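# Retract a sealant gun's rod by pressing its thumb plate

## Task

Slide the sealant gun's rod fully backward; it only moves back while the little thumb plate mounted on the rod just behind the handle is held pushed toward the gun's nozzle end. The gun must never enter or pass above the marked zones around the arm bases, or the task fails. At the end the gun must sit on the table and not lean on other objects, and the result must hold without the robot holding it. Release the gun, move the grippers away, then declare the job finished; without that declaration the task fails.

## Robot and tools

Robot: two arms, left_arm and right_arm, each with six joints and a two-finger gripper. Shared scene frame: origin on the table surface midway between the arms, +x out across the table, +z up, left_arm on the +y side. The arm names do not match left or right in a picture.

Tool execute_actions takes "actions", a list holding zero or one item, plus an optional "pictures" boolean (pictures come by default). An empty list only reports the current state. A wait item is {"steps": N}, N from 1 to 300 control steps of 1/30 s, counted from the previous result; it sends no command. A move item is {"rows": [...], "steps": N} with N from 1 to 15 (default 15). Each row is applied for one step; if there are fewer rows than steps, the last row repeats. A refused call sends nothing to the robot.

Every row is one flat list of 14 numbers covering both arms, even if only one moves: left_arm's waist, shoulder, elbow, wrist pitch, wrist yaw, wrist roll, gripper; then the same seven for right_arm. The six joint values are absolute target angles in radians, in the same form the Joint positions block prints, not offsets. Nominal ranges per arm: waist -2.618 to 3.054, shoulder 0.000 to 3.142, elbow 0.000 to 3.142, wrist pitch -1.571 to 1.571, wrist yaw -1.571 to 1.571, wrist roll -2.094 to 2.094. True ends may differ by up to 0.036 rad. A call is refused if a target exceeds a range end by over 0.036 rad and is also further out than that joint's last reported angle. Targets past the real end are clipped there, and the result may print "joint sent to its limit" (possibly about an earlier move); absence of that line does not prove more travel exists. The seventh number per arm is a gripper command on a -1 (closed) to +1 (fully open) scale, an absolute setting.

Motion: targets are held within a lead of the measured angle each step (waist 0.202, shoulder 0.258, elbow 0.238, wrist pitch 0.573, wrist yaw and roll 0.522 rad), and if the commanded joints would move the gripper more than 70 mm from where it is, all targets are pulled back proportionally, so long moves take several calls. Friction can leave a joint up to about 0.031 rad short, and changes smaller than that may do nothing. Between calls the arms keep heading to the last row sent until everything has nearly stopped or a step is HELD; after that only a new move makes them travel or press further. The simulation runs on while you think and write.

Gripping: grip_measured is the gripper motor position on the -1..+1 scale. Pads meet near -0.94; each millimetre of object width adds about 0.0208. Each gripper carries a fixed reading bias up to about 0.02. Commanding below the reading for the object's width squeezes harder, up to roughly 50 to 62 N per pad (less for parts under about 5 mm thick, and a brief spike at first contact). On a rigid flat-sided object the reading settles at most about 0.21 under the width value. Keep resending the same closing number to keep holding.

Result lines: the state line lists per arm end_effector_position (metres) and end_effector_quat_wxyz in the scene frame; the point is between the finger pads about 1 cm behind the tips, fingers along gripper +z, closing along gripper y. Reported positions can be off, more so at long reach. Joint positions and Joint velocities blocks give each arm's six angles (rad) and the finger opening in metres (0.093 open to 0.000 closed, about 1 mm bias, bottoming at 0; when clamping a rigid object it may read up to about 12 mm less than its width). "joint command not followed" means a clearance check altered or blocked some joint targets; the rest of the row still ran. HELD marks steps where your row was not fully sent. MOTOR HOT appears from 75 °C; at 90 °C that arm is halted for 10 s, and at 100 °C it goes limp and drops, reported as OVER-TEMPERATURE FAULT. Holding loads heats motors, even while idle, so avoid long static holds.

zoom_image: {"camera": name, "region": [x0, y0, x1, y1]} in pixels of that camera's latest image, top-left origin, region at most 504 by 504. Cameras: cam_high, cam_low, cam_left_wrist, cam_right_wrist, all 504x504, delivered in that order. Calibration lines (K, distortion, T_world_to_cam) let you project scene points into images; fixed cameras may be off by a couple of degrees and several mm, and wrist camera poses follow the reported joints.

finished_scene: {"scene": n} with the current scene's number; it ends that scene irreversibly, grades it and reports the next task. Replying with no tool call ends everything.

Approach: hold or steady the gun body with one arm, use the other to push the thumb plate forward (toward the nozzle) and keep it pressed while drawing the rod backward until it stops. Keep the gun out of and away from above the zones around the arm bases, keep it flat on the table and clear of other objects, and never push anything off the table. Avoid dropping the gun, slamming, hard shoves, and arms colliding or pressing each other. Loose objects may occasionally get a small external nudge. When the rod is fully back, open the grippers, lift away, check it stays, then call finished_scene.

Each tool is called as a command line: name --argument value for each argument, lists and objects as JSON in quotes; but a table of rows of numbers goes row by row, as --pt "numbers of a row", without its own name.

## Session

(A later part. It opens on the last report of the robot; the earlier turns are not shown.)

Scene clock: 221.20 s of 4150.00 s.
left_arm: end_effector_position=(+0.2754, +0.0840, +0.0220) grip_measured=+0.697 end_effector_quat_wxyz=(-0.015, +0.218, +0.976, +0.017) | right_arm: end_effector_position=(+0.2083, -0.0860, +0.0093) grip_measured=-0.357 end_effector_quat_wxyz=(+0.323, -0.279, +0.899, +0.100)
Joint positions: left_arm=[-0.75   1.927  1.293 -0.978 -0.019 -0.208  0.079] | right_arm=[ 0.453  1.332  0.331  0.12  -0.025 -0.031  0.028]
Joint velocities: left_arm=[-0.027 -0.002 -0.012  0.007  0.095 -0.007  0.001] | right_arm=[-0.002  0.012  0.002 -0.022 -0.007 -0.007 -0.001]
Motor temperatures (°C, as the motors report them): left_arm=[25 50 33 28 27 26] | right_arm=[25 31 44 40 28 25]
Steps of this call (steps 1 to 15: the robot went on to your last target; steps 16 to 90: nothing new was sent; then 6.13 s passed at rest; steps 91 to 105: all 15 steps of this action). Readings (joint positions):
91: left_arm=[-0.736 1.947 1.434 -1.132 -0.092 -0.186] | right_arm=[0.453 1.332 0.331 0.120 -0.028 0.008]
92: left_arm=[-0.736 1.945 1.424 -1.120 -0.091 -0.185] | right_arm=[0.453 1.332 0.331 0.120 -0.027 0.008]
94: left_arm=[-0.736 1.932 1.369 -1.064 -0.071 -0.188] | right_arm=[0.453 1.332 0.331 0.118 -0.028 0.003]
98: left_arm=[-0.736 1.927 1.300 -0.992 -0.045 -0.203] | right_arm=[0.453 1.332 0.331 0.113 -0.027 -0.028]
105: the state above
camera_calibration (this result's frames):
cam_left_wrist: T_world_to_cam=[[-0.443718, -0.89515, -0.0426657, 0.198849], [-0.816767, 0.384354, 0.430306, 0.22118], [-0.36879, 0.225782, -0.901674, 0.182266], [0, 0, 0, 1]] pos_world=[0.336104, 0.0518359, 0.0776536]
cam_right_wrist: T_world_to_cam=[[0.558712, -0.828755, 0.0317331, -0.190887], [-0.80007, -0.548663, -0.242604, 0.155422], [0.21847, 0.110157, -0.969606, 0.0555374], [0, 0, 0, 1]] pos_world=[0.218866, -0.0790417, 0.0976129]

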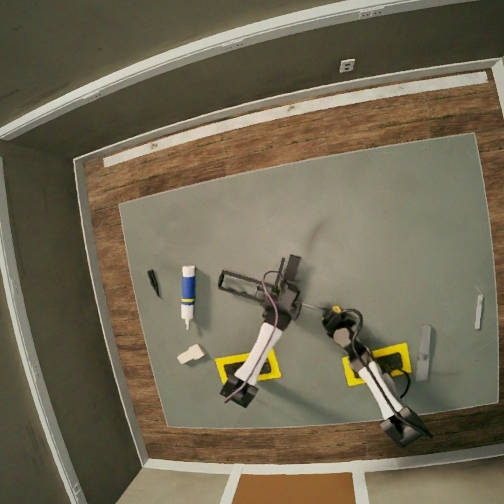

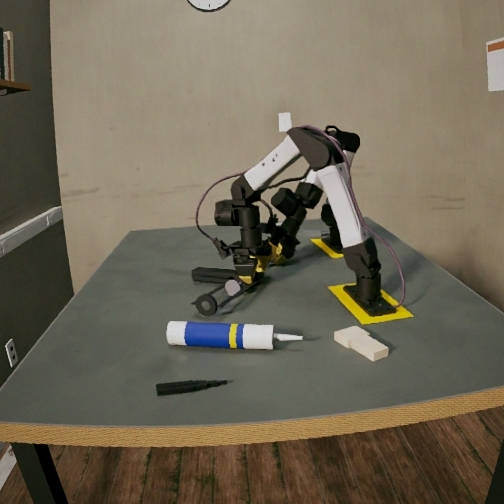

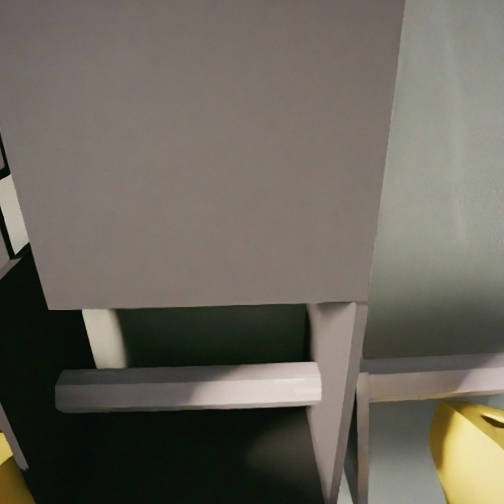

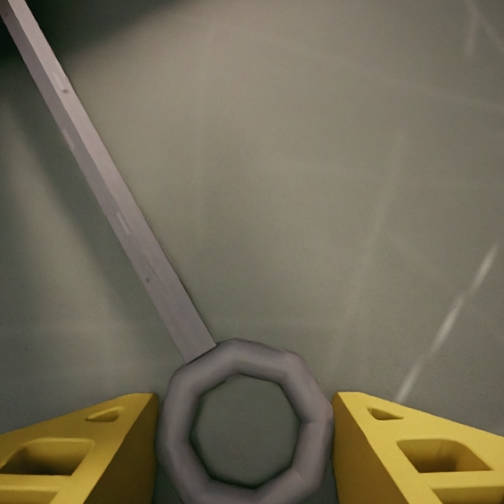

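execute_actions --actions '[{"rows":[[-0.76,1.92,1.31,-1.01,0,-0.22,0.55,0.45,1.33,0.32,0.14,0,0,-0.7],[-0.76,1.92,1.35,-1.05,0,-0.22,0.55,0.45,1.33,0.32,0.14,0,0,-0.7],[-0.76,1.92,1.39,-1.09,0,-0.22,0.55,0.45,1.33,0.32,0.14,0,0,-0.7],[-0.76,1.92,1.43,-1.13,0,-0.22,0.55,0.45,1.33,0.32,0.14,0,0,-0.7],[-0.76,1.92,1.47,-1.17,0,-0.22,0.55,0.45,1.33,0.32,0.14,0,0,-0.7]],"steps":15}]'

Scene clock: 231.37 s of 4150.00 s.
left_arm: end_effector_position=(+0.2834, +0.0756, +0.0619) grip_measured=+0.553 end_effector_quat_wxyz=(-0.017, +0.217, +0.976, +0.013) | right_arm: end_effector_position=(+0.2085, -0.0865, +0.0092) grip_measured=-0.357 end_effector_quat_wxyz=(+0.324, -0.278, +0.899, +0.098)
Joint positions: left_arm=[-0.751  1.923  1.455 -1.144 -0.009 -0.21   0.072] | right_arm=[ 0.453  1.332  0.331  0.119 -0.022 -0.031  0.028]
Joint velocities: left_arm=[-0.007 -0.002  0.012 -0.066  0.007 -0.11   0.002] | right_arm=[-0.007  0.007 -0.002 -0.037  0.066 -0.022  0.001]
Motor temperatures (°C, as the motors report them): left_arm=[25 50 33 28 27 26] | right_arm=[25 31 44 41 28 25]
Steps of this call (steps 1 to 15: the robot went on to your last target; steps 16 to 90: nothing new was sent; then 6.67 s passed at rest; steps 91 to 105: all 15 steps of this action). Readings (joint positions):
91: left_arm=[-0.751 1.927 1.293 -0.979 -0.019 -0.209] | right_arm=[0.453 1.332 0.331 0.119 -0.023 -0.031]
92: left_arm=[-0.751 1.927 1.298 -0.986 -0.024 -0.209] | right_arm=[0.453 1.332 0.331 0.119 -0.023 -0.031]
94: left_arm=[-0.751 1.928 1.336 -1.034 -0.026 -0.209] | right_arm=[0.453 1.332 0.331 0.119 -0.023 -0.031]
98: left_arm=[-0.751 1.925 1.443 -1.104 -0.019 -0.210] | right_arm=[0.453 1.332 0.331 0.119 -0.022 -0.031]
105: the state above
camera_calibration (this result's frames):
cam_left_wrist: T_world_to_cam=[[-0.44226, -0.896254, -0.0336875, 0.195683], [-0.814533, 0.385645, 0.433375, 0.212907], [-0.375423, 0.219104, -0.900584, 0.225462], [0, 0, 0, 1]] pos_world=[0.344606, 0.0438758, 0.117371]
cam_right_wrist: T_world_to_cam=[[0.55731, -0.829595, 0.0343154, -0.1912], [-0.800715, -0.547925, -0.242144, 0.155518], [0.219684, 0.107472, -0.969633, 0.05499], [0, 0, 0, 1]] pos_world=[0.219003, -0.0793163, 0.0975391]

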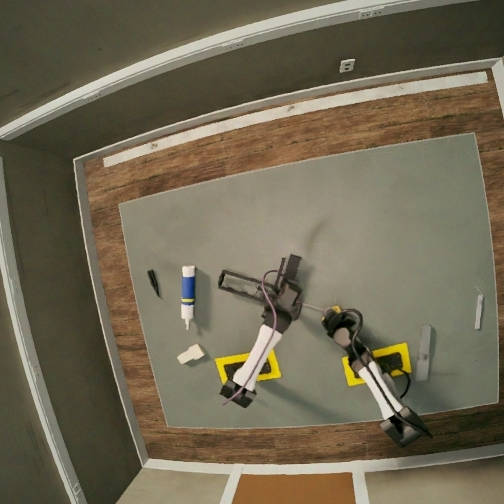

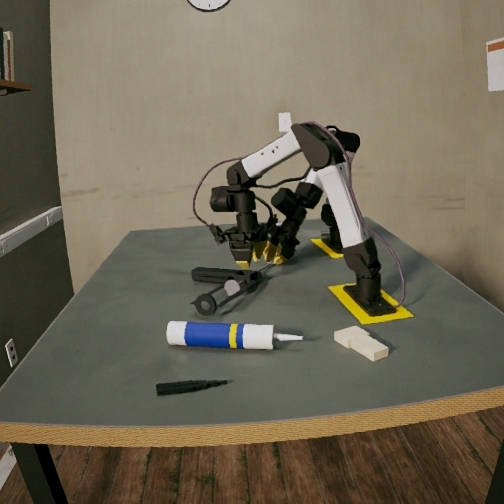

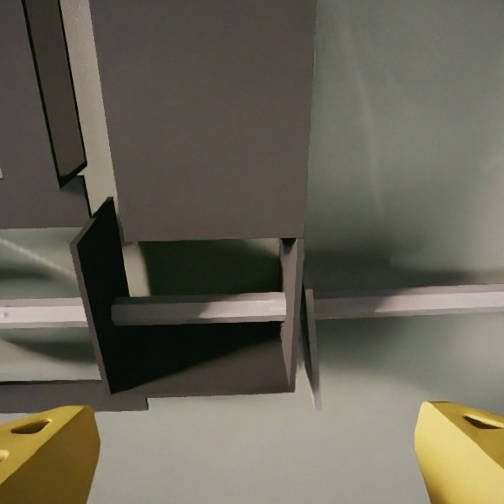

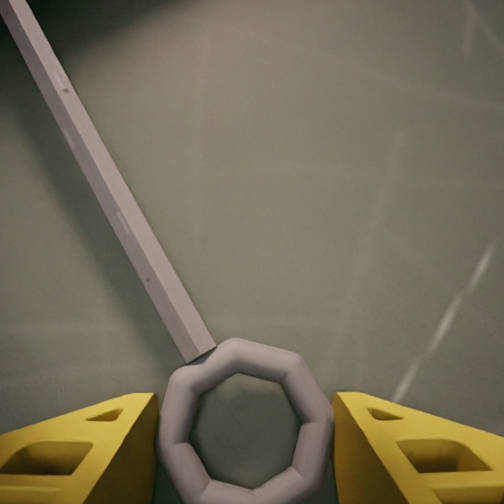

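execute_actions --actions '[{"rows":[[-0.79,1.92,1.47,-1.17,0,-0.25,-1,0.45,1.33,0.32,0.14,0,0,-0.7],[-0.82,1.92,1.47,-1.17,0,-0.28,-1,0.45,1.33,0.32,0.14,0,0,-0.7],[-0.85,1.92,1.47,-1.17,0,-0.31,-1,0.45,1.33,0.32,0.14,0,0,-0.7],[-0.88,1.92,1.47,-1.17,0,-0.34,-1,0.45,1.33,0.32,0.14,0,0,-0.7],[-0.90,1.92,1.47,-1.17,0,-0.36,-1,0.45,1.33,0.32,0.14,0,0,-0.7]],"steps":15}]'

Scene clock: 239.57 s of 4150.00 s.
left_arm: end_effector_position=(+0.2437, +0.0355, +0.0621) grip_measured=-1.000 end_effector_quat_wxyz=(-0.024, +0.230, +0.973, +0.014) | right_arm: end_effector_position=(+0.2085, -0.0865, +0.0092) grip_measured=-0.357 end_effector_quat_wxyz=(+0.324, -0.278, +0.899, +0.098)
Joint positions: left_arm=[-0.909  1.923  1.455 -1.157  0.002 -0.342  0.   ] | right_arm=[ 0.453  1.332  0.331  0.119 -0.022 -0.031  0.028]
Joint velocities: left_arm=[ 0.012 -0.002  0.002 -0.022 -0.081 -0.051  0.   ] | right_arm=[ 0.002  0.012  0.022  0.051 -0.051  0.051 -0.001]
Motor temperatures (°C, as the motors report them): left_arm=[25 49 33 28 27 26] | right_arm=[25 31 44 42 28 25]
Steps of this call (steps 1 to 30: the robot went on to your last target; steps 31 to 90: nothing new was sent; then 4.70 s passed at rest; steps 91 to 105: all 15 steps of this action). Readings (joint positions):
91: left_arm=[-0.754 1.923 1.455 -1.157 -0.007 -0.215] | right_arm=[0.453 1.332 0.331 0.119 -0.022 -0.031]
92: left_arm=[-0.761 1.923 1.455 -1.157 -0.008 -0.226] | right_arm=[0.453 1.332 0.331 0.119 -0.022 -0.031]
94: left_arm=[-0.800 1.923 1.455 -1.157 -0.010 -0.257] | right_arm=[0.453 1.332 0.331 0.119 -0.022 -0.031]
98: left_arm=[-0.900 1.923 1.455 -1.157 -0.002 -0.312] | right_arm=[0.453 1.332 0.331 0.119 -0.022 -0.031]
105: the state above
camera_calibration (this result's frames):
cam_left_wrist: T_world_to_cam=[[-0.465414, -0.884513, -0.0320574, 0.147332], [-0.798903, 0.404226, 0.445371, 0.190706], [-0.380977, 0.232892, -0.894772, 0.219954], [0, 0, 0, 1]] pos_world=[0.304723, 0.00200299, 0.116597]
cam_right_wrist: T_world_to_cam=[[0.55731, -0.829595, 0.0343154, -0.1912], [-0.800715, -0.547925, -0.242144, 0.155518], [0.219684, 0.107472, -0.969633, 0.05499], [0, 0, 0, 1]] pos_world=[0.219003, -0.0793163, 0.0975391]

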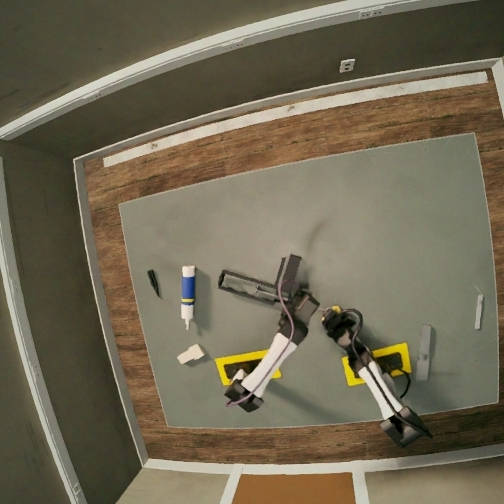

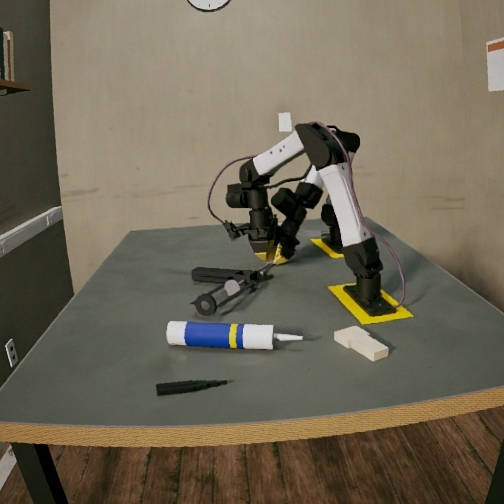

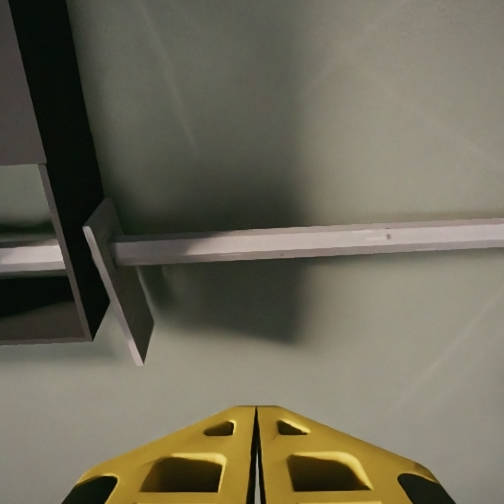

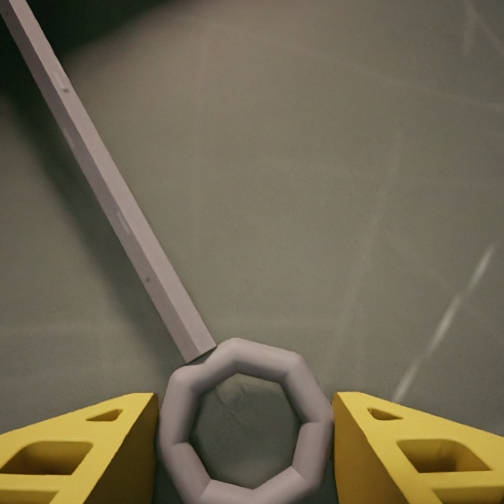

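execute_actions --actions '[{"rows":[[-0.88,1.96,1.53,-1.19,0,-0.34,-1,0.45,1.33,0.32,0.14,0,0,-0.7],[-0.87,1.98,1.565,-1.2,0,-0.33,-1,0.45,1.33,0.32,0.14,0,0,-0.7],[-0.87,1.98,1.565,-1.2,0,-0.33,-1,0.45,1.33,0.32,0.14,0,0,-0.7],[-0.87,1.98,1.565,-1.2,0,-0.33,-1,0.45,1.33,0.32,0.14,0,0,-0.7],[-0.87,1.98,1.565,-1.2,0,-0.33,-1,0.45,1.33,0.32,0.14,0,0,-0.7],[-0.87,1.98,1.52,-1.16,0,-0.33,-1,0.45,1.33,0.32,0.14,0,0,-0.7],[-0.87,1.98,1.48,-1.12,0,-0.33,-1,0.45,1.33,0.32,0.14,0,0,-0.7],[-0.87,1.98,1.44,-1.08,0,-0.33,-1,0.45,1.33,0.32,0.14,0,0,-0.7],[-0.87,1.98,1.40,-1.04,0,-0.33,-1,0.45,1.33,0.32,0.14,0,0,-0.7],[-0.87,1.98,1.365,-1.0,0,-0.33,-1,0.45,1.33,0.32,0.14,0,0,-0.7]],"steps":15}]'

Scene clock: 250.17 s of 4150.00 s.
left_arm: end_effector_position=(+0.2485, +0.0468, +0.0225) grip_measured=-1.000 end_effector_quat_wxyz=(-0.040, +0.215, +0.976, +0.024) | right_arm: end_effector_position=(+0.2085, -0.0865, +0.0092) grip_measured=-0.357 end_effector_quat_wxyz=(+0.324, -0.278, +0.899, +0.098)
Joint positions: left_arm=[-0.876  1.986  1.375 -1.054  0.002 -0.34   0.   ] | right_arm=[ 0.453  1.332  0.331  0.119 -0.022 -0.031  0.028]
Joint velocities: left_arm=[ 0.002  0.027 -0.032  0.212 -0.051 -0.037  0.   ] | right_arm=[-0.012 -0.002 -0.017  0.022 -0.066  0.022 -0.001]
Motor temperatures (°C, as the motors report them): left_arm=[25 49 34 28 27 26] | right_arm=[25 31 44 42 28 25]
Steps of this call (steps 1 to 15: the robot went on to your last target; steps 16 to 90: nothing new was sent; then 7.10 s passed at rest; steps 91 to 105: all 15 steps of this action). Readings (joint positions):
91: left_arm=[-0.907 1.928 1.464 -1.166 0.002 -0.350] | right_arm=[0.453 1.332 0.331 0.119 -0.022 -0.031]
92: left_arm=[-0.903 1.940 1.486 -1.179 0.003 -0.349] | right_arm=[0.453 1.332 0.331 0.119 -0.022 -0.031]
94: left_arm=[-0.890 1.963 1.526 -1.182 0.003 -0.345] | right_arm=[0.453 1.332 0.331 0.119 -0.022 -0.031]
98: left_arm=[-0.876 1.969 1.515 -1.152 0.002 -0.342] | right_arm=[0.453 1.332 0.331 0.119 -0.022 -0.031]
105: the state above
camera_calibration (this result's frames):
cam_left_wrist: T_world_to_cam=[[-0.439253, -0.897286, -0.0439849, 0.15261], [-0.798097, 0.367283, 0.477644, 0.208421], [-0.412429, 0.244911, -0.877451, 0.190566], [0, 0, 0, 1]] pos_world=[0.31197, 0.0137137, 0.0743739]
cam_right_wrist: T_world_to_cam=[[0.55731, -0.829595, 0.0343154, -0.1912], [-0.800715, -0.547925, -0.242144, 0.155518], [0.219684, 0.107472, -0.969633, 0.05499], [0, 0, 0, 1]] pos_world=[0.219003, -0.0793163, 0.0975391]

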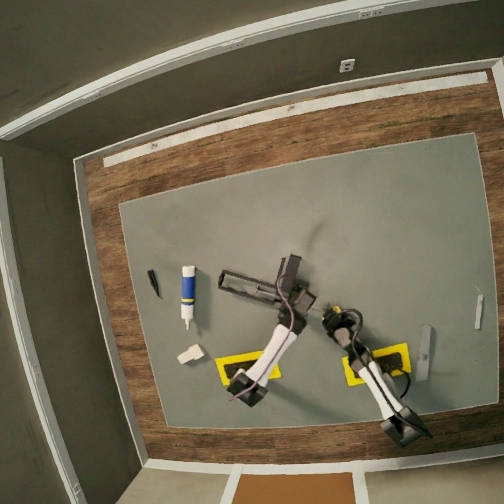

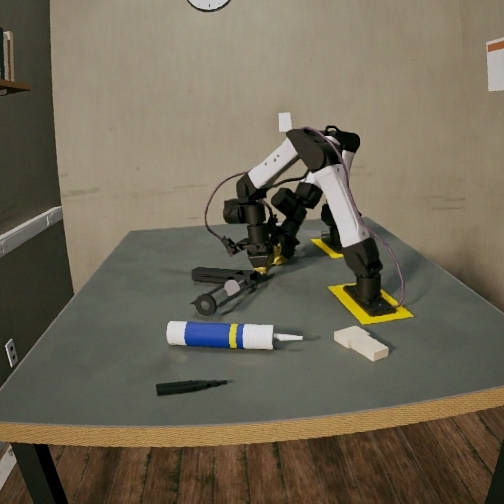

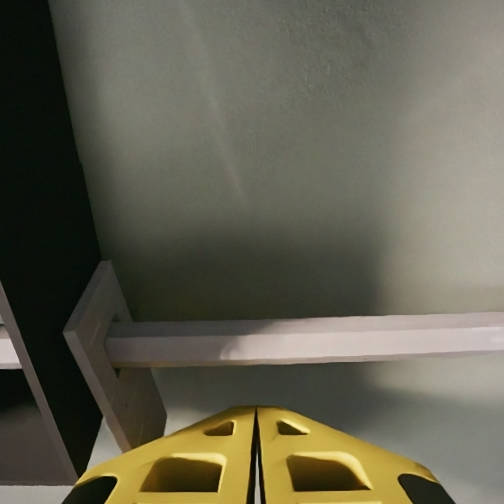

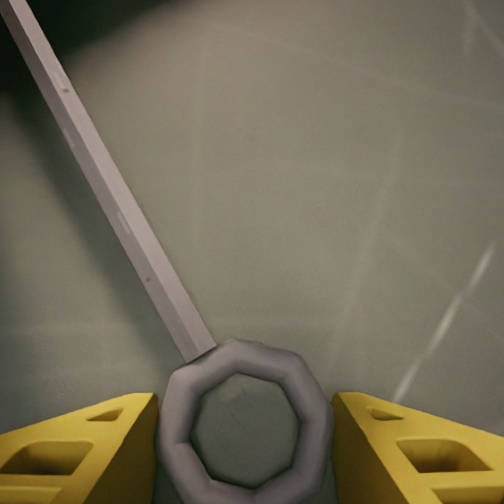

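execute_actions --actions '[{"rows":[[-0.85,1.975,1.355,-1.0,0,-0.31,-1,0.45,1.33,0.32,0.14,0,0,-0.7],[-0.83,1.97,1.345,-0.995,0,-0.29,-1,0.45,1.33,0.32,0.14,0,0,-0.7],[-0.81,1.96,1.335,-0.99,0,-0.27,-1,0.45,1.33,0.32,0.14,0,0,-0.7],[-0.795,1.955,1.325,-0.99,0,-0.255,-1,0.45,1.33,0.32,0.14,0,0,-0.7],[-0.78,1.95,1.315,-0.985,0,-0.24,-1,0.45,1.33,0.32,0.14,0,0,-0.7],[-0.765,1.945,1.305,-0.98,0,-0.225,-1,0.45,1.33,0.32,0.14,0,0,-0.7],[-0.75,1.94,1.30,-0.98,0,-0.21,-1,0.45,1.33,0.32,0.14,0,0,-0.7],[-0.735,1.935,1.29,-0.975,0,-0.195,-1,0.45,1.33,0.32,0.14,0,0,-0.7],[-0.72,1.93,1.285,-0.97,0,-0.18,-1,0.45,1.33,0.32,0.14,0,0,-0.7],[-0.705,1.925,1.275,-0.97,0,-0.165,-1,0.45,1.33,0.32,0.14,0,0,-0.7],[-0.69,1.92,1.27,-0.965,0,-0.15,-1,0.45,1.33,0.32,0.14,0,0,-0.7],[-0.675,1.915,1.26,-0.96,0,-0.135,-1,0.45,1.33,0.32,0.14,0,0,-0.7],[-0.66,1.91,1.255,-0.96,0,-0.12,-1,0.45,1.33,0.32,0.14,0,0,-0.7]],"steps":15}]'

execute_actions --actions '[{"rows":[[-0.64,1.905,1.25,-0.955,0,-0.10,-1,0.45,1.33,0.32,0.14,0,0,-0.7],[-0.62,1.90,1.24,-0.95,0,-0.08,-1,0.45,1.33,0.32,0.14,0,0,-0.7],[-0.60,1.895,1.23,-0.95,0,-0.06,-1,0.45,1.33,0.32,0.14,0,0,-0.7],[-0.58,1.89,1.225,-0.945,0,-0.04,-1,0.45,1.33,0.32,0.14,0,0,-0.7],[-0.56,1.885,1.22,-0.94,0,-0.02,-1,0.45,1.33,0.32,0.14,0,0,-0.7]],"steps":15}]'

zoom_image --camera "cam_low" --region '[150,210,330,330]'

Scene clock: 266.20 s of 4150.00 s.
left_arm: end_effector_position=(+0.2755, +0.0637, +0.0340) grip_measured=-1.000 end_effector_quat_wxyz=(-0.018, +0.223, +0.972, -0.069) | right_arm: end_effector_position=(+0.2154, -0.0799, +0.0174) grip_measured=-0.357 end_effector_quat_wxyz=(+0.345, -0.275, +0.891, +0.111)
Joint positions: left_arm=[-0.719  1.902  1.304 -0.953  0.142 -0.166  0.   ] | right_arm=[ 0.453  1.332  0.331  0.17  -0.032 -0.024  0.028]
Joint velocities: left_arm=[ 0.183 -0.11  -0.046  0.007  0.256  0.286  0.   ] | right_arm=[ 0.002 -0.007  0.007 -0.051  0.007 -0.007 -0.   ]
Motor temperatures (°C, as the motors report them): left_arm=[25 50 33 28 27 26] | right_arm=[25 31 44 43 28 25]
Steps of this call (steps 1 to 30: the robot went on to your last target; steps 31 to 90: nothing new was sent; then 12.53 s passed at rest; steps 91 to 105: all 15 steps of this action). Readings (joint positions):
91: left_arm=[-0.874 1.986 1.375 -1.013 0.003 -0.336] | right_arm=[0.453 1.332 0.331 0.119 -0.022 -0.031]
92: left_arm=[-0.870 1.986 1.375 -1.013 0.003 -0.329] | right_arm=[0.453 1.332 0.331 0.119 -0.022 -0.031]
94: left_arm=[-0.847 1.981 1.364 -1.004 0.005 -0.309] | right_arm=[0.453 1.332 0.331 0.119 -0.022 -0.031]
98: left_arm=[-0.796 1.950 1.339 -0.979 0.058 -0.258] | right_arm=[0.453 1.332 0.331 0.149 -0.025 -0.031]
105: the state above
camera_calibration (this result's frames):
cam_left_wrist: T_world_to_cam=[[-0.449518, -0.884256, 0.126588, 0.17646], [-0.794589, 0.46057, 0.395605, 0.214162], [-0.408119, 0.0772465, -0.909655, 0.218313], [0, 0, 0, 1]] pos_world=[0.338591, 0.0405358, 0.0915284]
cam_right_wrist: T_world_to_cam=[[0.557861, -0.829615, 0.0230437, -0.189773], [-0.789989, -0.539316, -0.291645, 0.165838], [0.254381, 0.144493, -0.956249, 0.0559381], [0, 0, 0, 1]] pos_world=[0.222647, -0.0760821, 0.10623]

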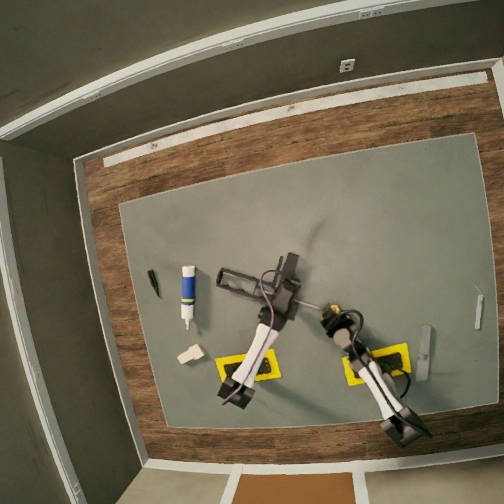

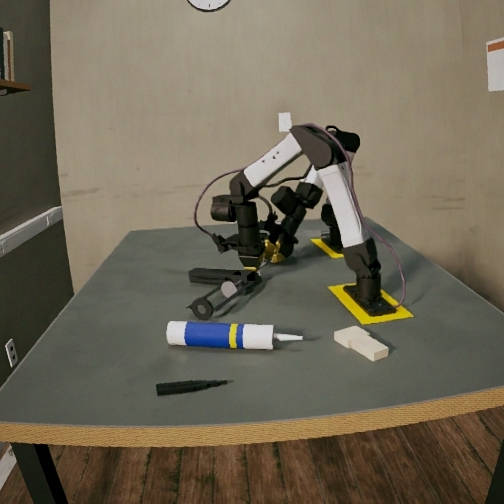

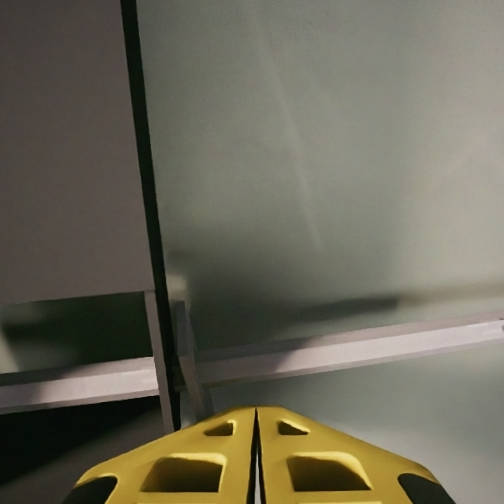

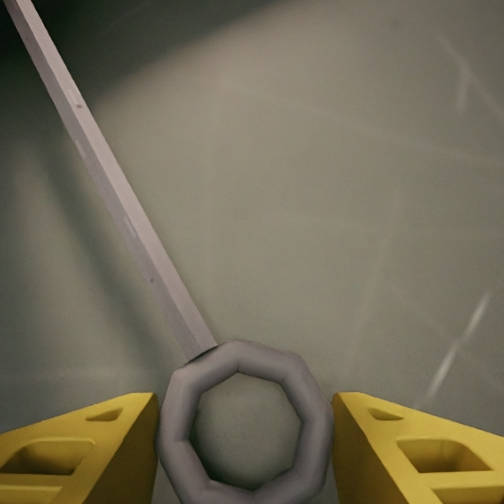

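Scene clock: 266.70 s of 4150.00 s.
left_arm: end_effector_position=(+0.2840, +0.0777, +0.0433) grip_measured=-1.000 end_effector_quat_wxyz=(-0.013, +0.237, +0.963, -0.125) | right_arm: end_effector_position=(+0.2161, -0.0776, +0.0192) grip_measured=-0.357 end_effector_quat_wxyz=(+0.349, -0.273, +0.889, +0.115)
Joint positions: left_arm=[-0.621  1.862  1.274 -0.939  0.248 -0.041  0.   ] | right_arm=[ 0.457  1.332  0.331  0.181 -0.035 -0.017  0.028]
Joint velocities: left_arm=[-0.002  0.007  0.012  0.037  0.066  0.095  0.   ] | right_arm=[-0.007  0.007 -0.002  0.051  0.022 -0.066  0.   ]
Motor temperatures (°C, as the motors report them): left_arm=[25 50 33 28 27 26] | right_arm=[25 31 44 43 28 25]
Steps of this call (steps 1 to 15: all 15 steps of this action). Readings (joint positions):
1: left_arm=[-0.711 1.899 1.302 -0.952 0.150 -0.155] | right_arm=[0.453 1.332 0.331 0.170 -0.032 -0.024]
2: left_arm=[-0.703 1.896 1.298 -0.949 0.161 -0.143] | right_arm=[0.453 1.332 0.331 0.170 -0.032 -0.024]
4: left_arm=[-0.680 1.885 1.286 -0.942 0.190 -0.114] | right_arm=[0.455 1.332 0.331 0.172 -0.034 -0.023]
8: left_arm=[-0.628 1.863 1.274 -0.939 0.237 -0.066] | right_arm=[0.457 1.332 0.331 0.177 -0.035 -0.019]
15: the state above
camera_calibration (this result's frames):
cam_left_wrist: T_world_to_cam=[[-0.471832, -0.851281, 0.229557, 0.190745], [-0.775394, 0.524571, 0.351553, 0.202279], [-0.419689, -0.0121233, -0.907587, 0.239284], [0, 0, 0, 1]] pos_world=[0.34727, 0.0591686, 0.102272]
cam_right_wrist: T_world_to_cam=[[0.557917, -0.829739, 0.0161866, -0.188198], [-0.788405, -0.536013, -0.301841, 0.168303], [0.259125, 0.15564, -0.953221, 0.056887], [0, 0, 0, 1]] pos_world=[0.222949, -0.0747967, 0.108073]

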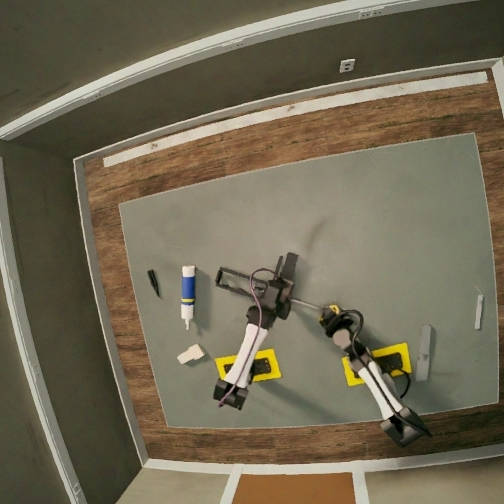

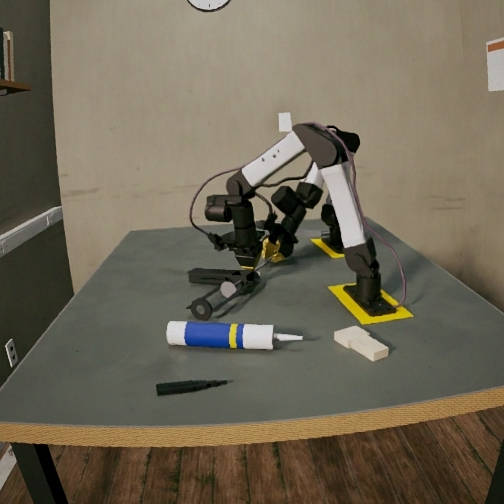

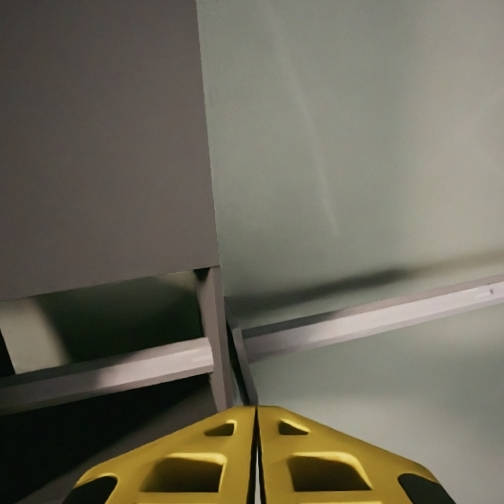

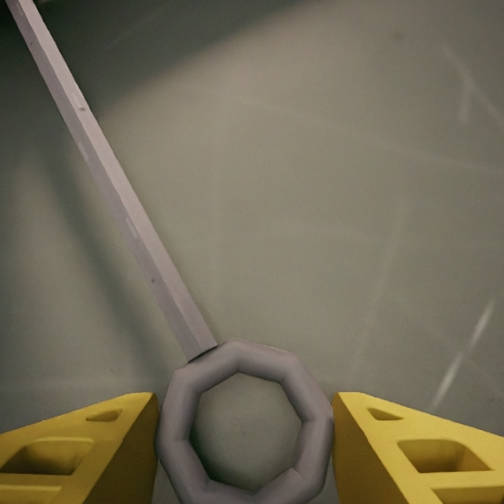

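Region (150, 210, 330, 330) of cam_low's 504x504 image, scaled by 2.800, with more detail than that image has.

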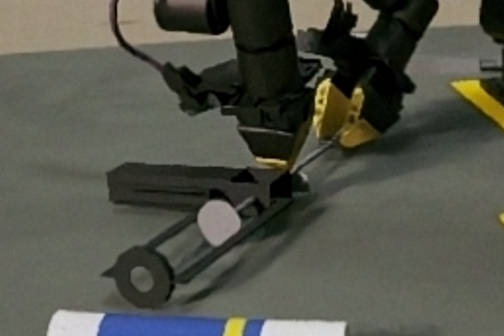

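execute_actions --actions '[{"rows":[[-0.62,1.89,1.28,-0.96,0.1,-0.08,-1,0.45,1.33,0.32,0.14,0,0,-0.7],[-0.68,1.91,1.30,-0.98,0.05,-0.14,-1,0.45,1.33,0.32,0.14,0,0,-0.7],[-0.73,1.93,1.32,-0.99,0,-0.19,-1,0.45,1.33,0.32,0.14,0,0,-0.7],[-0.78,1.95,1.33,-0.99,0,-0.24,-1,0.45,1.33,0.32,0.14,0,0,-0.7],[-0.80,1.96,1.33,-0.99,0,-0.26,-1,0.45,1.33,0.32,0.14,0,0,-0.7],[-0.80,1.96,1.32,-0.98,0,-0.26,-1,0.45,1.33,0.32,0.14,0,0,-0.7],[-0.80,1.96,1.30,-0.96,0,-0.26,-1,0.45,1.33,0.32,0.14,0,0,-0.7],[-0.80,1.96,1.28,-0.94,0,-0.26,-1,0.45,1.33,0.32,0.14,0,0,-0.7],[-0.80,1.96,1.27,-0.93,0,-0.26,-1,0.45,1.33,0.32,0.14,0,0,-0.7]],"steps":15}]'

zoom_image --camera "cam_low" --region '[180,220,315,310]'

Scene clock: 278.37 s of 4150.00 s.
left_arm: end_effector_position=(+0.2615, +0.0479, +0.0191) grip_measured=-1.000 end_effector_quat_wxyz=(-0.020, +0.233, +0.972, -0.027) | right_arm: end_effector_position=(+0.2133, -0.0820, +0.0147) grip_measured=-0.357 end_effector_quat_wxyz=(+0.338, -0.273, +0.894, +0.105)
Joint positions: left_arm=[-0.816  1.948  1.309 -0.942  0.066 -0.242  0.   ] | right_arm=[ 0.457  1.332  0.331  0.154 -0.022 -0.02   0.028]
Joint velocities: left_arm=[-0.017  0.002 -0.002 -0.007 -0.022 -0.125  0.   ] | right_arm=[ 0.017 -0.002  0.007  0.037  0.007 -0.11  -0.001]
Motor temperatures (°C, as the motors report them): left_arm=[25 48 32 28 29 26] | right_arm=[25 31 44 41 28 25]
Steps of this call (steps 1 to 15: the robot went on to your last target; steps 16 to 90: nothing new was sent; then 8.17 s passed at rest; steps 91 to 105: all 15 steps of this action). Readings (joint positions):
91: left_arm=[-0.624 1.862 1.274 -0.940 0.251 -0.041] | right_arm=[0.457 1.332 0.331 0.181 -0.035 -0.017]
92: left_arm=[-0.633 1.864 1.279 -0.943 0.240 -0.057] | right_arm=[0.457 1.332 0.331 0.180 -0.034 -0.017]
94: left_arm=[-0.684 1.882 1.303 -0.959 0.170 -0.109] | right_arm=[0.457 1.332 0.331 0.170 -0.026 -0.018]
98: left_arm=[-0.802 1.944 1.315 -0.956 0.083 -0.192] | right_arm=[0.457 1.332 0.331 0.157 -0.022 -0.020]
105: the state above
camera_calibration (this result's frames):
cam_left_wrist: T_world_to_cam=[[-0.469863, -0.881549, 0.0458321, 0.164714], [-0.791967, 0.443911, 0.419203, 0.215842], [-0.389893, 0.16067, -0.906735, 0.191416], [0, 0, 0, 1]] pos_world=[0.322965, 0.0186336, 0.0755323]
cam_right_wrist: T_world_to_cam=[[0.552449, -0.833102, 0.0272191, -0.189515], [-0.796948, -0.53748, -0.275661, 0.163618], [0.244283, 0.130596, -0.96087, 0.0552927], [0, 0, 0, 1]] pos_world=[0.221586, -0.0771652, 0.103391]

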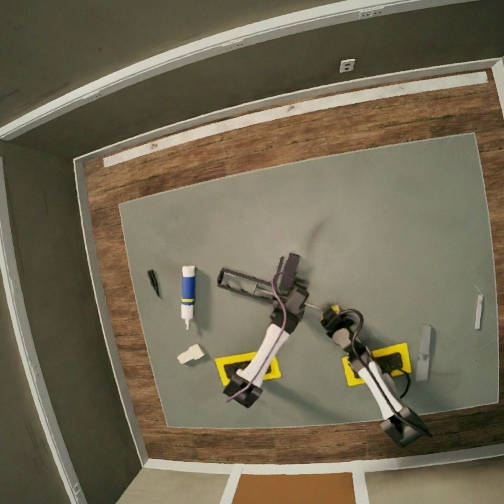

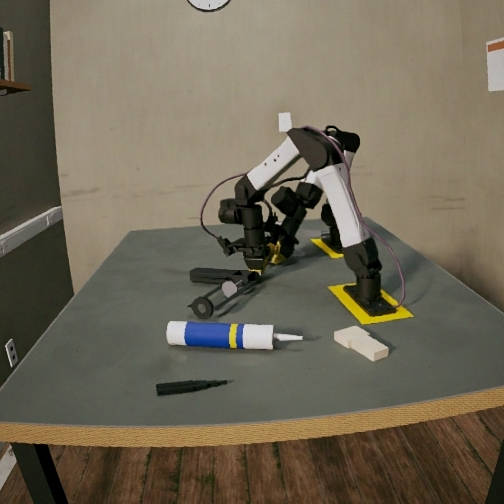

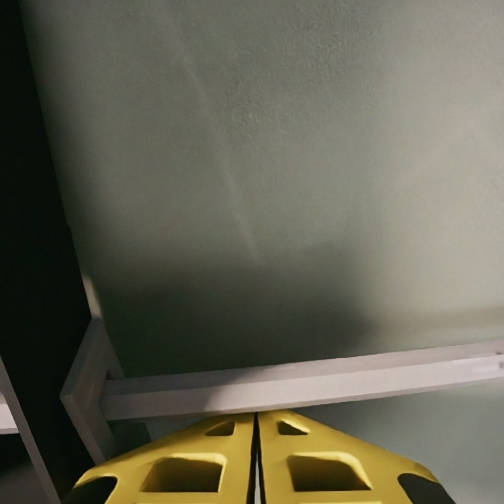

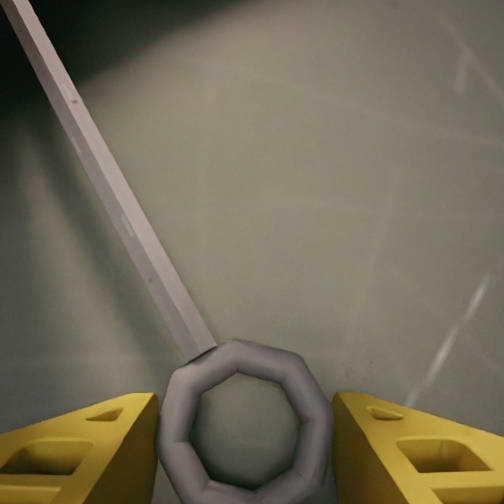

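Region (180, 220, 315, 310) of cam_low's 504x504 image, scaled by 3.733, with more detail than that image has.

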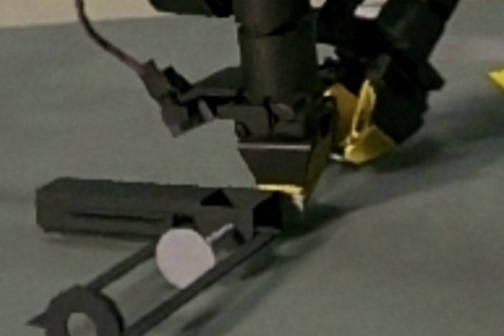

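execute_actions --actions '[{"rows":[[-0.80,1.93,1.23,-0.92,0,-0.26,-1,0.45,1.33,0.32,0.14,0,0,-0.7],[-0.80,1.92,1.205,-0.91,0,-0.26,-1,0.45,1.33,0.32,0.14,0,0,-0.7],[-0.80,1.92,1.205,-0.91,0,-0.26,-1,0.45,1.33,0.32,0.14,0,0,-0.7],[-0.80,1.92,1.205,-0.91,0,-0.26,-1,0.45,1.33,0.32,0.14,0,0,-0.7],[-0.78,1.915,1.2,-0.91,0,-0.24,-1,0.45,1.33,0.32,0.14,0,0,-0.7],[-0.76,1.91,1.19,-0.90,0,-0.22,-1,0.45,1.33,0.32,0.14,0,0,-0.7],[-0.74,1.905,1.18,-0.90,-0.05,-0.20,-1,0.45,1.33,0.32,0.14,0,0,-0.7],[-0.72,1.90,1.17,-0.89,-0.1,-0.18,-1,0.45,1.33,0.32,0.14,0,0,-0.7],[-0.70,1.895,1.165,-0.89,-0.1,-0.16,-1,0.45,1.33,0.32,0.14,0,0,-0.7],[-0.68,1.89,1.16,-0.89,-0.1,-0.14,-1,0.45,1.33,0.32,0.14,0,0,-0.7]],"steps":15}]'

zoom_image --camera "cam_low" --region '[180,220,315,310]'

Scene clock: 286.70 s of 4150.00 s.
left_arm: end_effector_position=(+0.2845, +0.0917, +0.0204) grip_measured=-1.000 end_effector_quat_wxyz=(+0.016, +0.211, +0.977, -0.010) | right_arm: end_effector_position=(+0.2135, -0.0808, +0.0155) grip_measured=-0.357 end_effector_quat_wxyz=(+0.340, -0.273, +0.893, +0.109)
Joint positions: left_arm=[-0.703  1.872  1.212 -0.872  0.007 -0.176  0.   ] | right_arm=[ 0.457  1.332  0.331  0.159 -0.027 -0.018  0.028]
Joint velocities: left_arm=[ 0.002 -0.002 -0.017  0.022 -0.066  0.125  0.   ] | right_arm=[ 0.012  0.017 -0.002 -0.007  0.051 -0.051 -0.001]
Motor temperatures (°C, as the motors report them): left_arm=[25 48 32 28 28 25] | right_arm=[25 31 44 41 28 25]
Steps of this call (steps 1 to 30: the robot went on to your last target; steps 31 to 90: nothing new was sent; then 4.83 s passed at rest; steps 91 to 105: all 15 steps of this action). Readings (joint positions):
91: left_arm=[-0.816 1.944 1.302 -0.935 0.065 -0.256] | right_arm=[0.457 1.332 0.331 0.154 -0.022 -0.020]
92: left_arm=[-0.816 1.933 1.288 -0.921 0.065 -0.256] | right_arm=[0.457 1.332 0.331 0.153 -0.023 -0.020]
94: left_arm=[-0.816 1.916 1.265 -0.895 0.065 -0.256] | right_arm=[0.457 1.332 0.331 0.153 -0.024 -0.020]
98: left_arm=[-0.797 1.897 1.239 -0.873 0.063 -0.236] | right_arm=[0.457 1.332 0.331 0.153 -0.024 -0.020]
105: the state above
camera_calibration (this result's frames):
cam_left_wrist: T_world_to_cam=[[-0.428845, -0.90337, -0.0038542, 0.205489], [-0.842293, 0.398302, 0.363178, 0.233696], [-0.326549, 0.158993, -0.931712, 0.177179], [0, 0, 0, 1]] pos_world=[0.342821, 0.0643802, 0.0809981]
cam_right_wrist: T_world_to_cam=[[0.554425, -0.831934, 0.0223146, -0.188906], [-0.795333, -0.537548, -0.280158, 0.164352], [0.245068, 0.137579, -0.959695, 0.0561895], [0, 0, 0, 1]] pos_world=[0.221679, -0.0765405, 0.104185]

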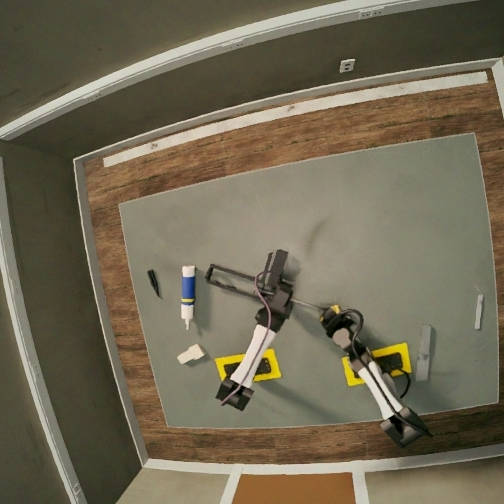

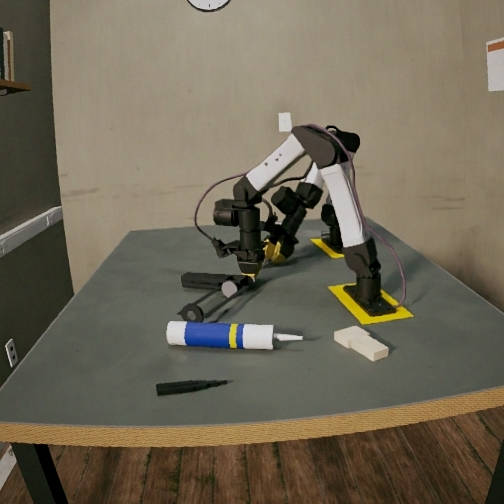

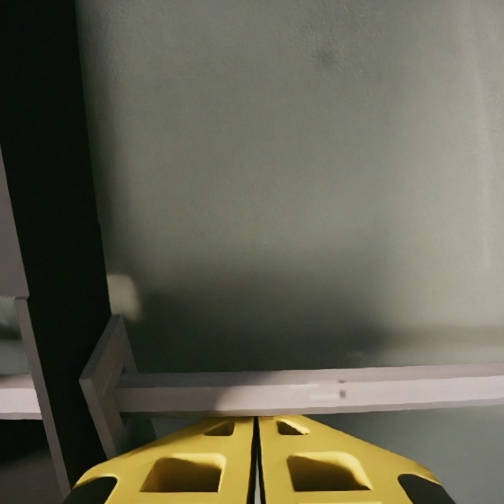

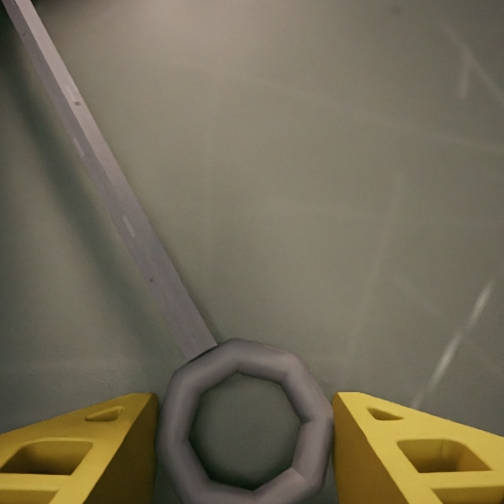

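Region (180, 220, 315, 310) of cam_low's 504x504 image, scaled by 3.733, with more detail than that image has.

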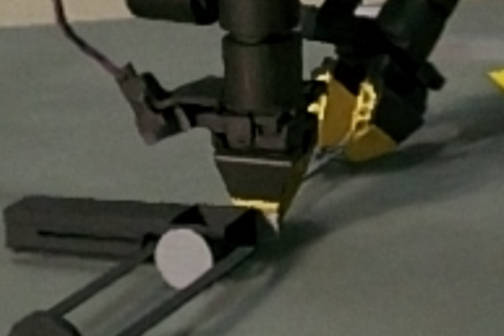

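execute_actions --actions '[{"rows":[[-0.67,1.89,1.16,-0.89,-0.1,-0.13,-1,0.44,1.31,0.30,0.14,0,0,-0.7],[-0.67,1.89,1.16,-0.89,-0.1,-0.13,-1,0.43,1.29,0.28,0.14,0,0,-0.7],[-0.67,1.89,1.16,-0.89,-0.1,-0.13,-1,0.42,1.27,0.26,0.14,0,0,-0.7],[-0.67,1.89,1.16,-0.89,-0.1,-0.13,-1,0.41,1.25,0.24,0.14,0,0,-0.7],[-0.67,1.89,1.16,-0.89,-0.1,-0.13,-1,0.40,1.23,0.22,0.14,0,0,-0.7]],"steps":15}]'

zoom_image --camera "cam_low" --region '[180,220,315,310]'

Scene clock: 293.50 s of 4150.00 s.
left_arm: end_effector_position=(+0.2857, +0.0954, +0.0214) grip_measured=-1.000 end_effector_quat_wxyz=(+0.021, +0.225, +0.974, -0.000) | right_arm: end_effector_position=(+0.2049, -0.0930, +0.0169) grip_measured=-0.357 end_effector_quat_wxyz=(+0.354, -0.262, +0.890, +0.116)
Joint positions: left_arm=[-0.703  1.866  1.208 -0.873 -0.015 -0.147  0.   ] | right_arm=[ 0.426  1.246  0.258  0.18  -0.047 -0.02   0.028]
Joint velocities: left_arm=[ 0.012 -0.007  0.002  0.007  0.037 -0.022  0.   ] | right_arm=[ 0.007 -0.017  0.017 -0.022 -0.007 -0.095  0.001]
Motor temperatures (°C, as the motors report them): left_arm=[25 47 31 28 28 25] | right_arm=[25 31 43 41 28 25]
Steps of this call (steps 1 to 30: the robot went on to your last target; steps 31 to 90: nothing new was sent; then 3.30 s passed at rest; steps 91 to 105: all 15 steps of this action). Readings (joint positions):
91: left_arm=[-0.703 1.872 1.212 -0.873 0.006 -0.159] | right_arm=[0.457 1.332 0.331 0.159 -0.028 -0.018]
92: left_arm=[-0.703 1.872 1.212 -0.873 0.006 -0.157] | right_arm=[0.456 1.328 0.329 0.161 -0.029 -0.018]
94: left_arm=[-0.703 1.868 1.212 -0.876 0.006 -0.155] | right_arm=[0.449 1.304 0.311 0.176 -0.038 -0.018]
98: left_arm=[-0.703 1.866 1.208 -0.873 -0.005 -0.149] | right_arm=[0.428 1.249 0.259 0.178 -0.047 -0.019]
105: the state above
camera_calibration (this result's frames):
cam_left_wrist: T_world_to_cam=[[-0.453894, -0.890676, -0.026013, 0.215767], [-0.835627, 0.415342, 0.359469, 0.229391], [-0.309366, 0.184898, -0.932794, 0.170569], [0, 0, 0, 1]] pos_world=[0.342389, 0.065365, 0.0822596]
cam_right_wrist: T_world_to_cam=[[0.540574, -0.841233, 0.0102811, -0.192116], [-0.797548, -0.516315, -0.311987, 0.154347], [0.267762, 0.160453, -0.950031, 0.058609], [0, 0, 0, 1]] pos_world=[0.211258, -0.0913266, 0.10581]

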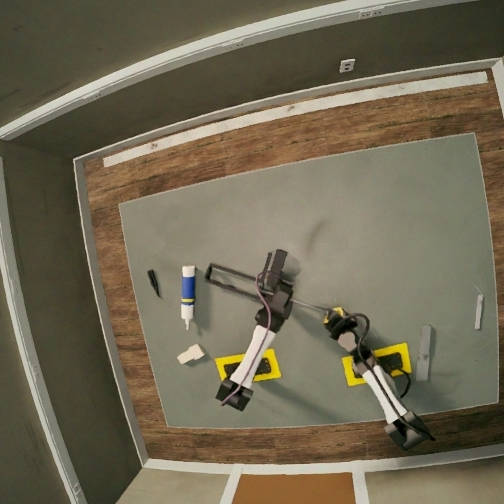

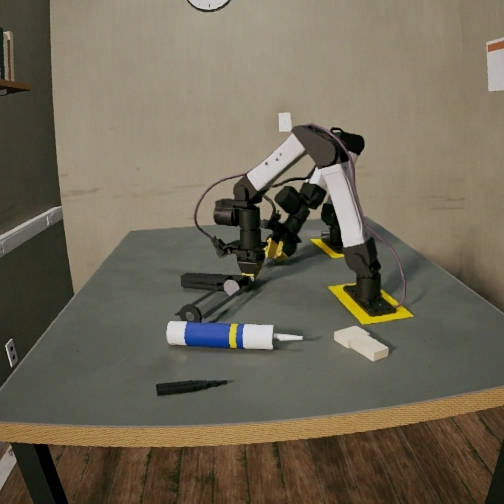

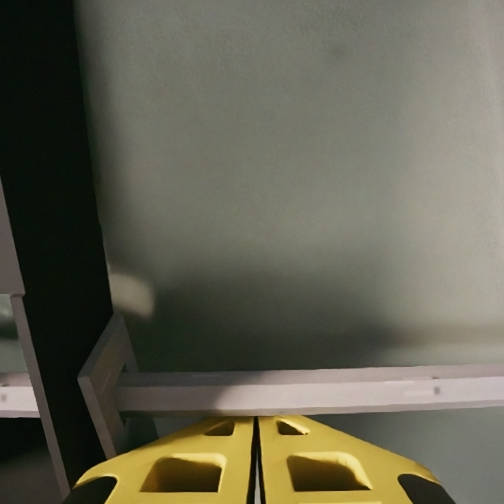

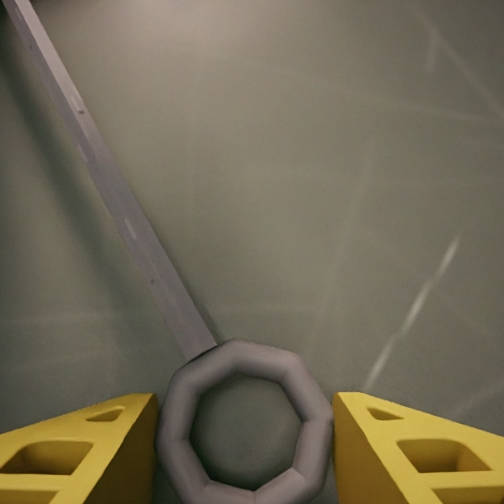

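Region (180, 220, 315, 310) of cam_low's 504x504 image, scaled by 3.733, with more detail than that image has.

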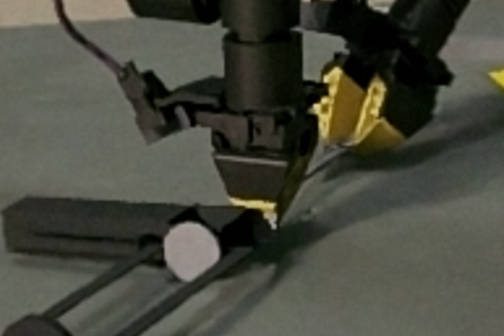

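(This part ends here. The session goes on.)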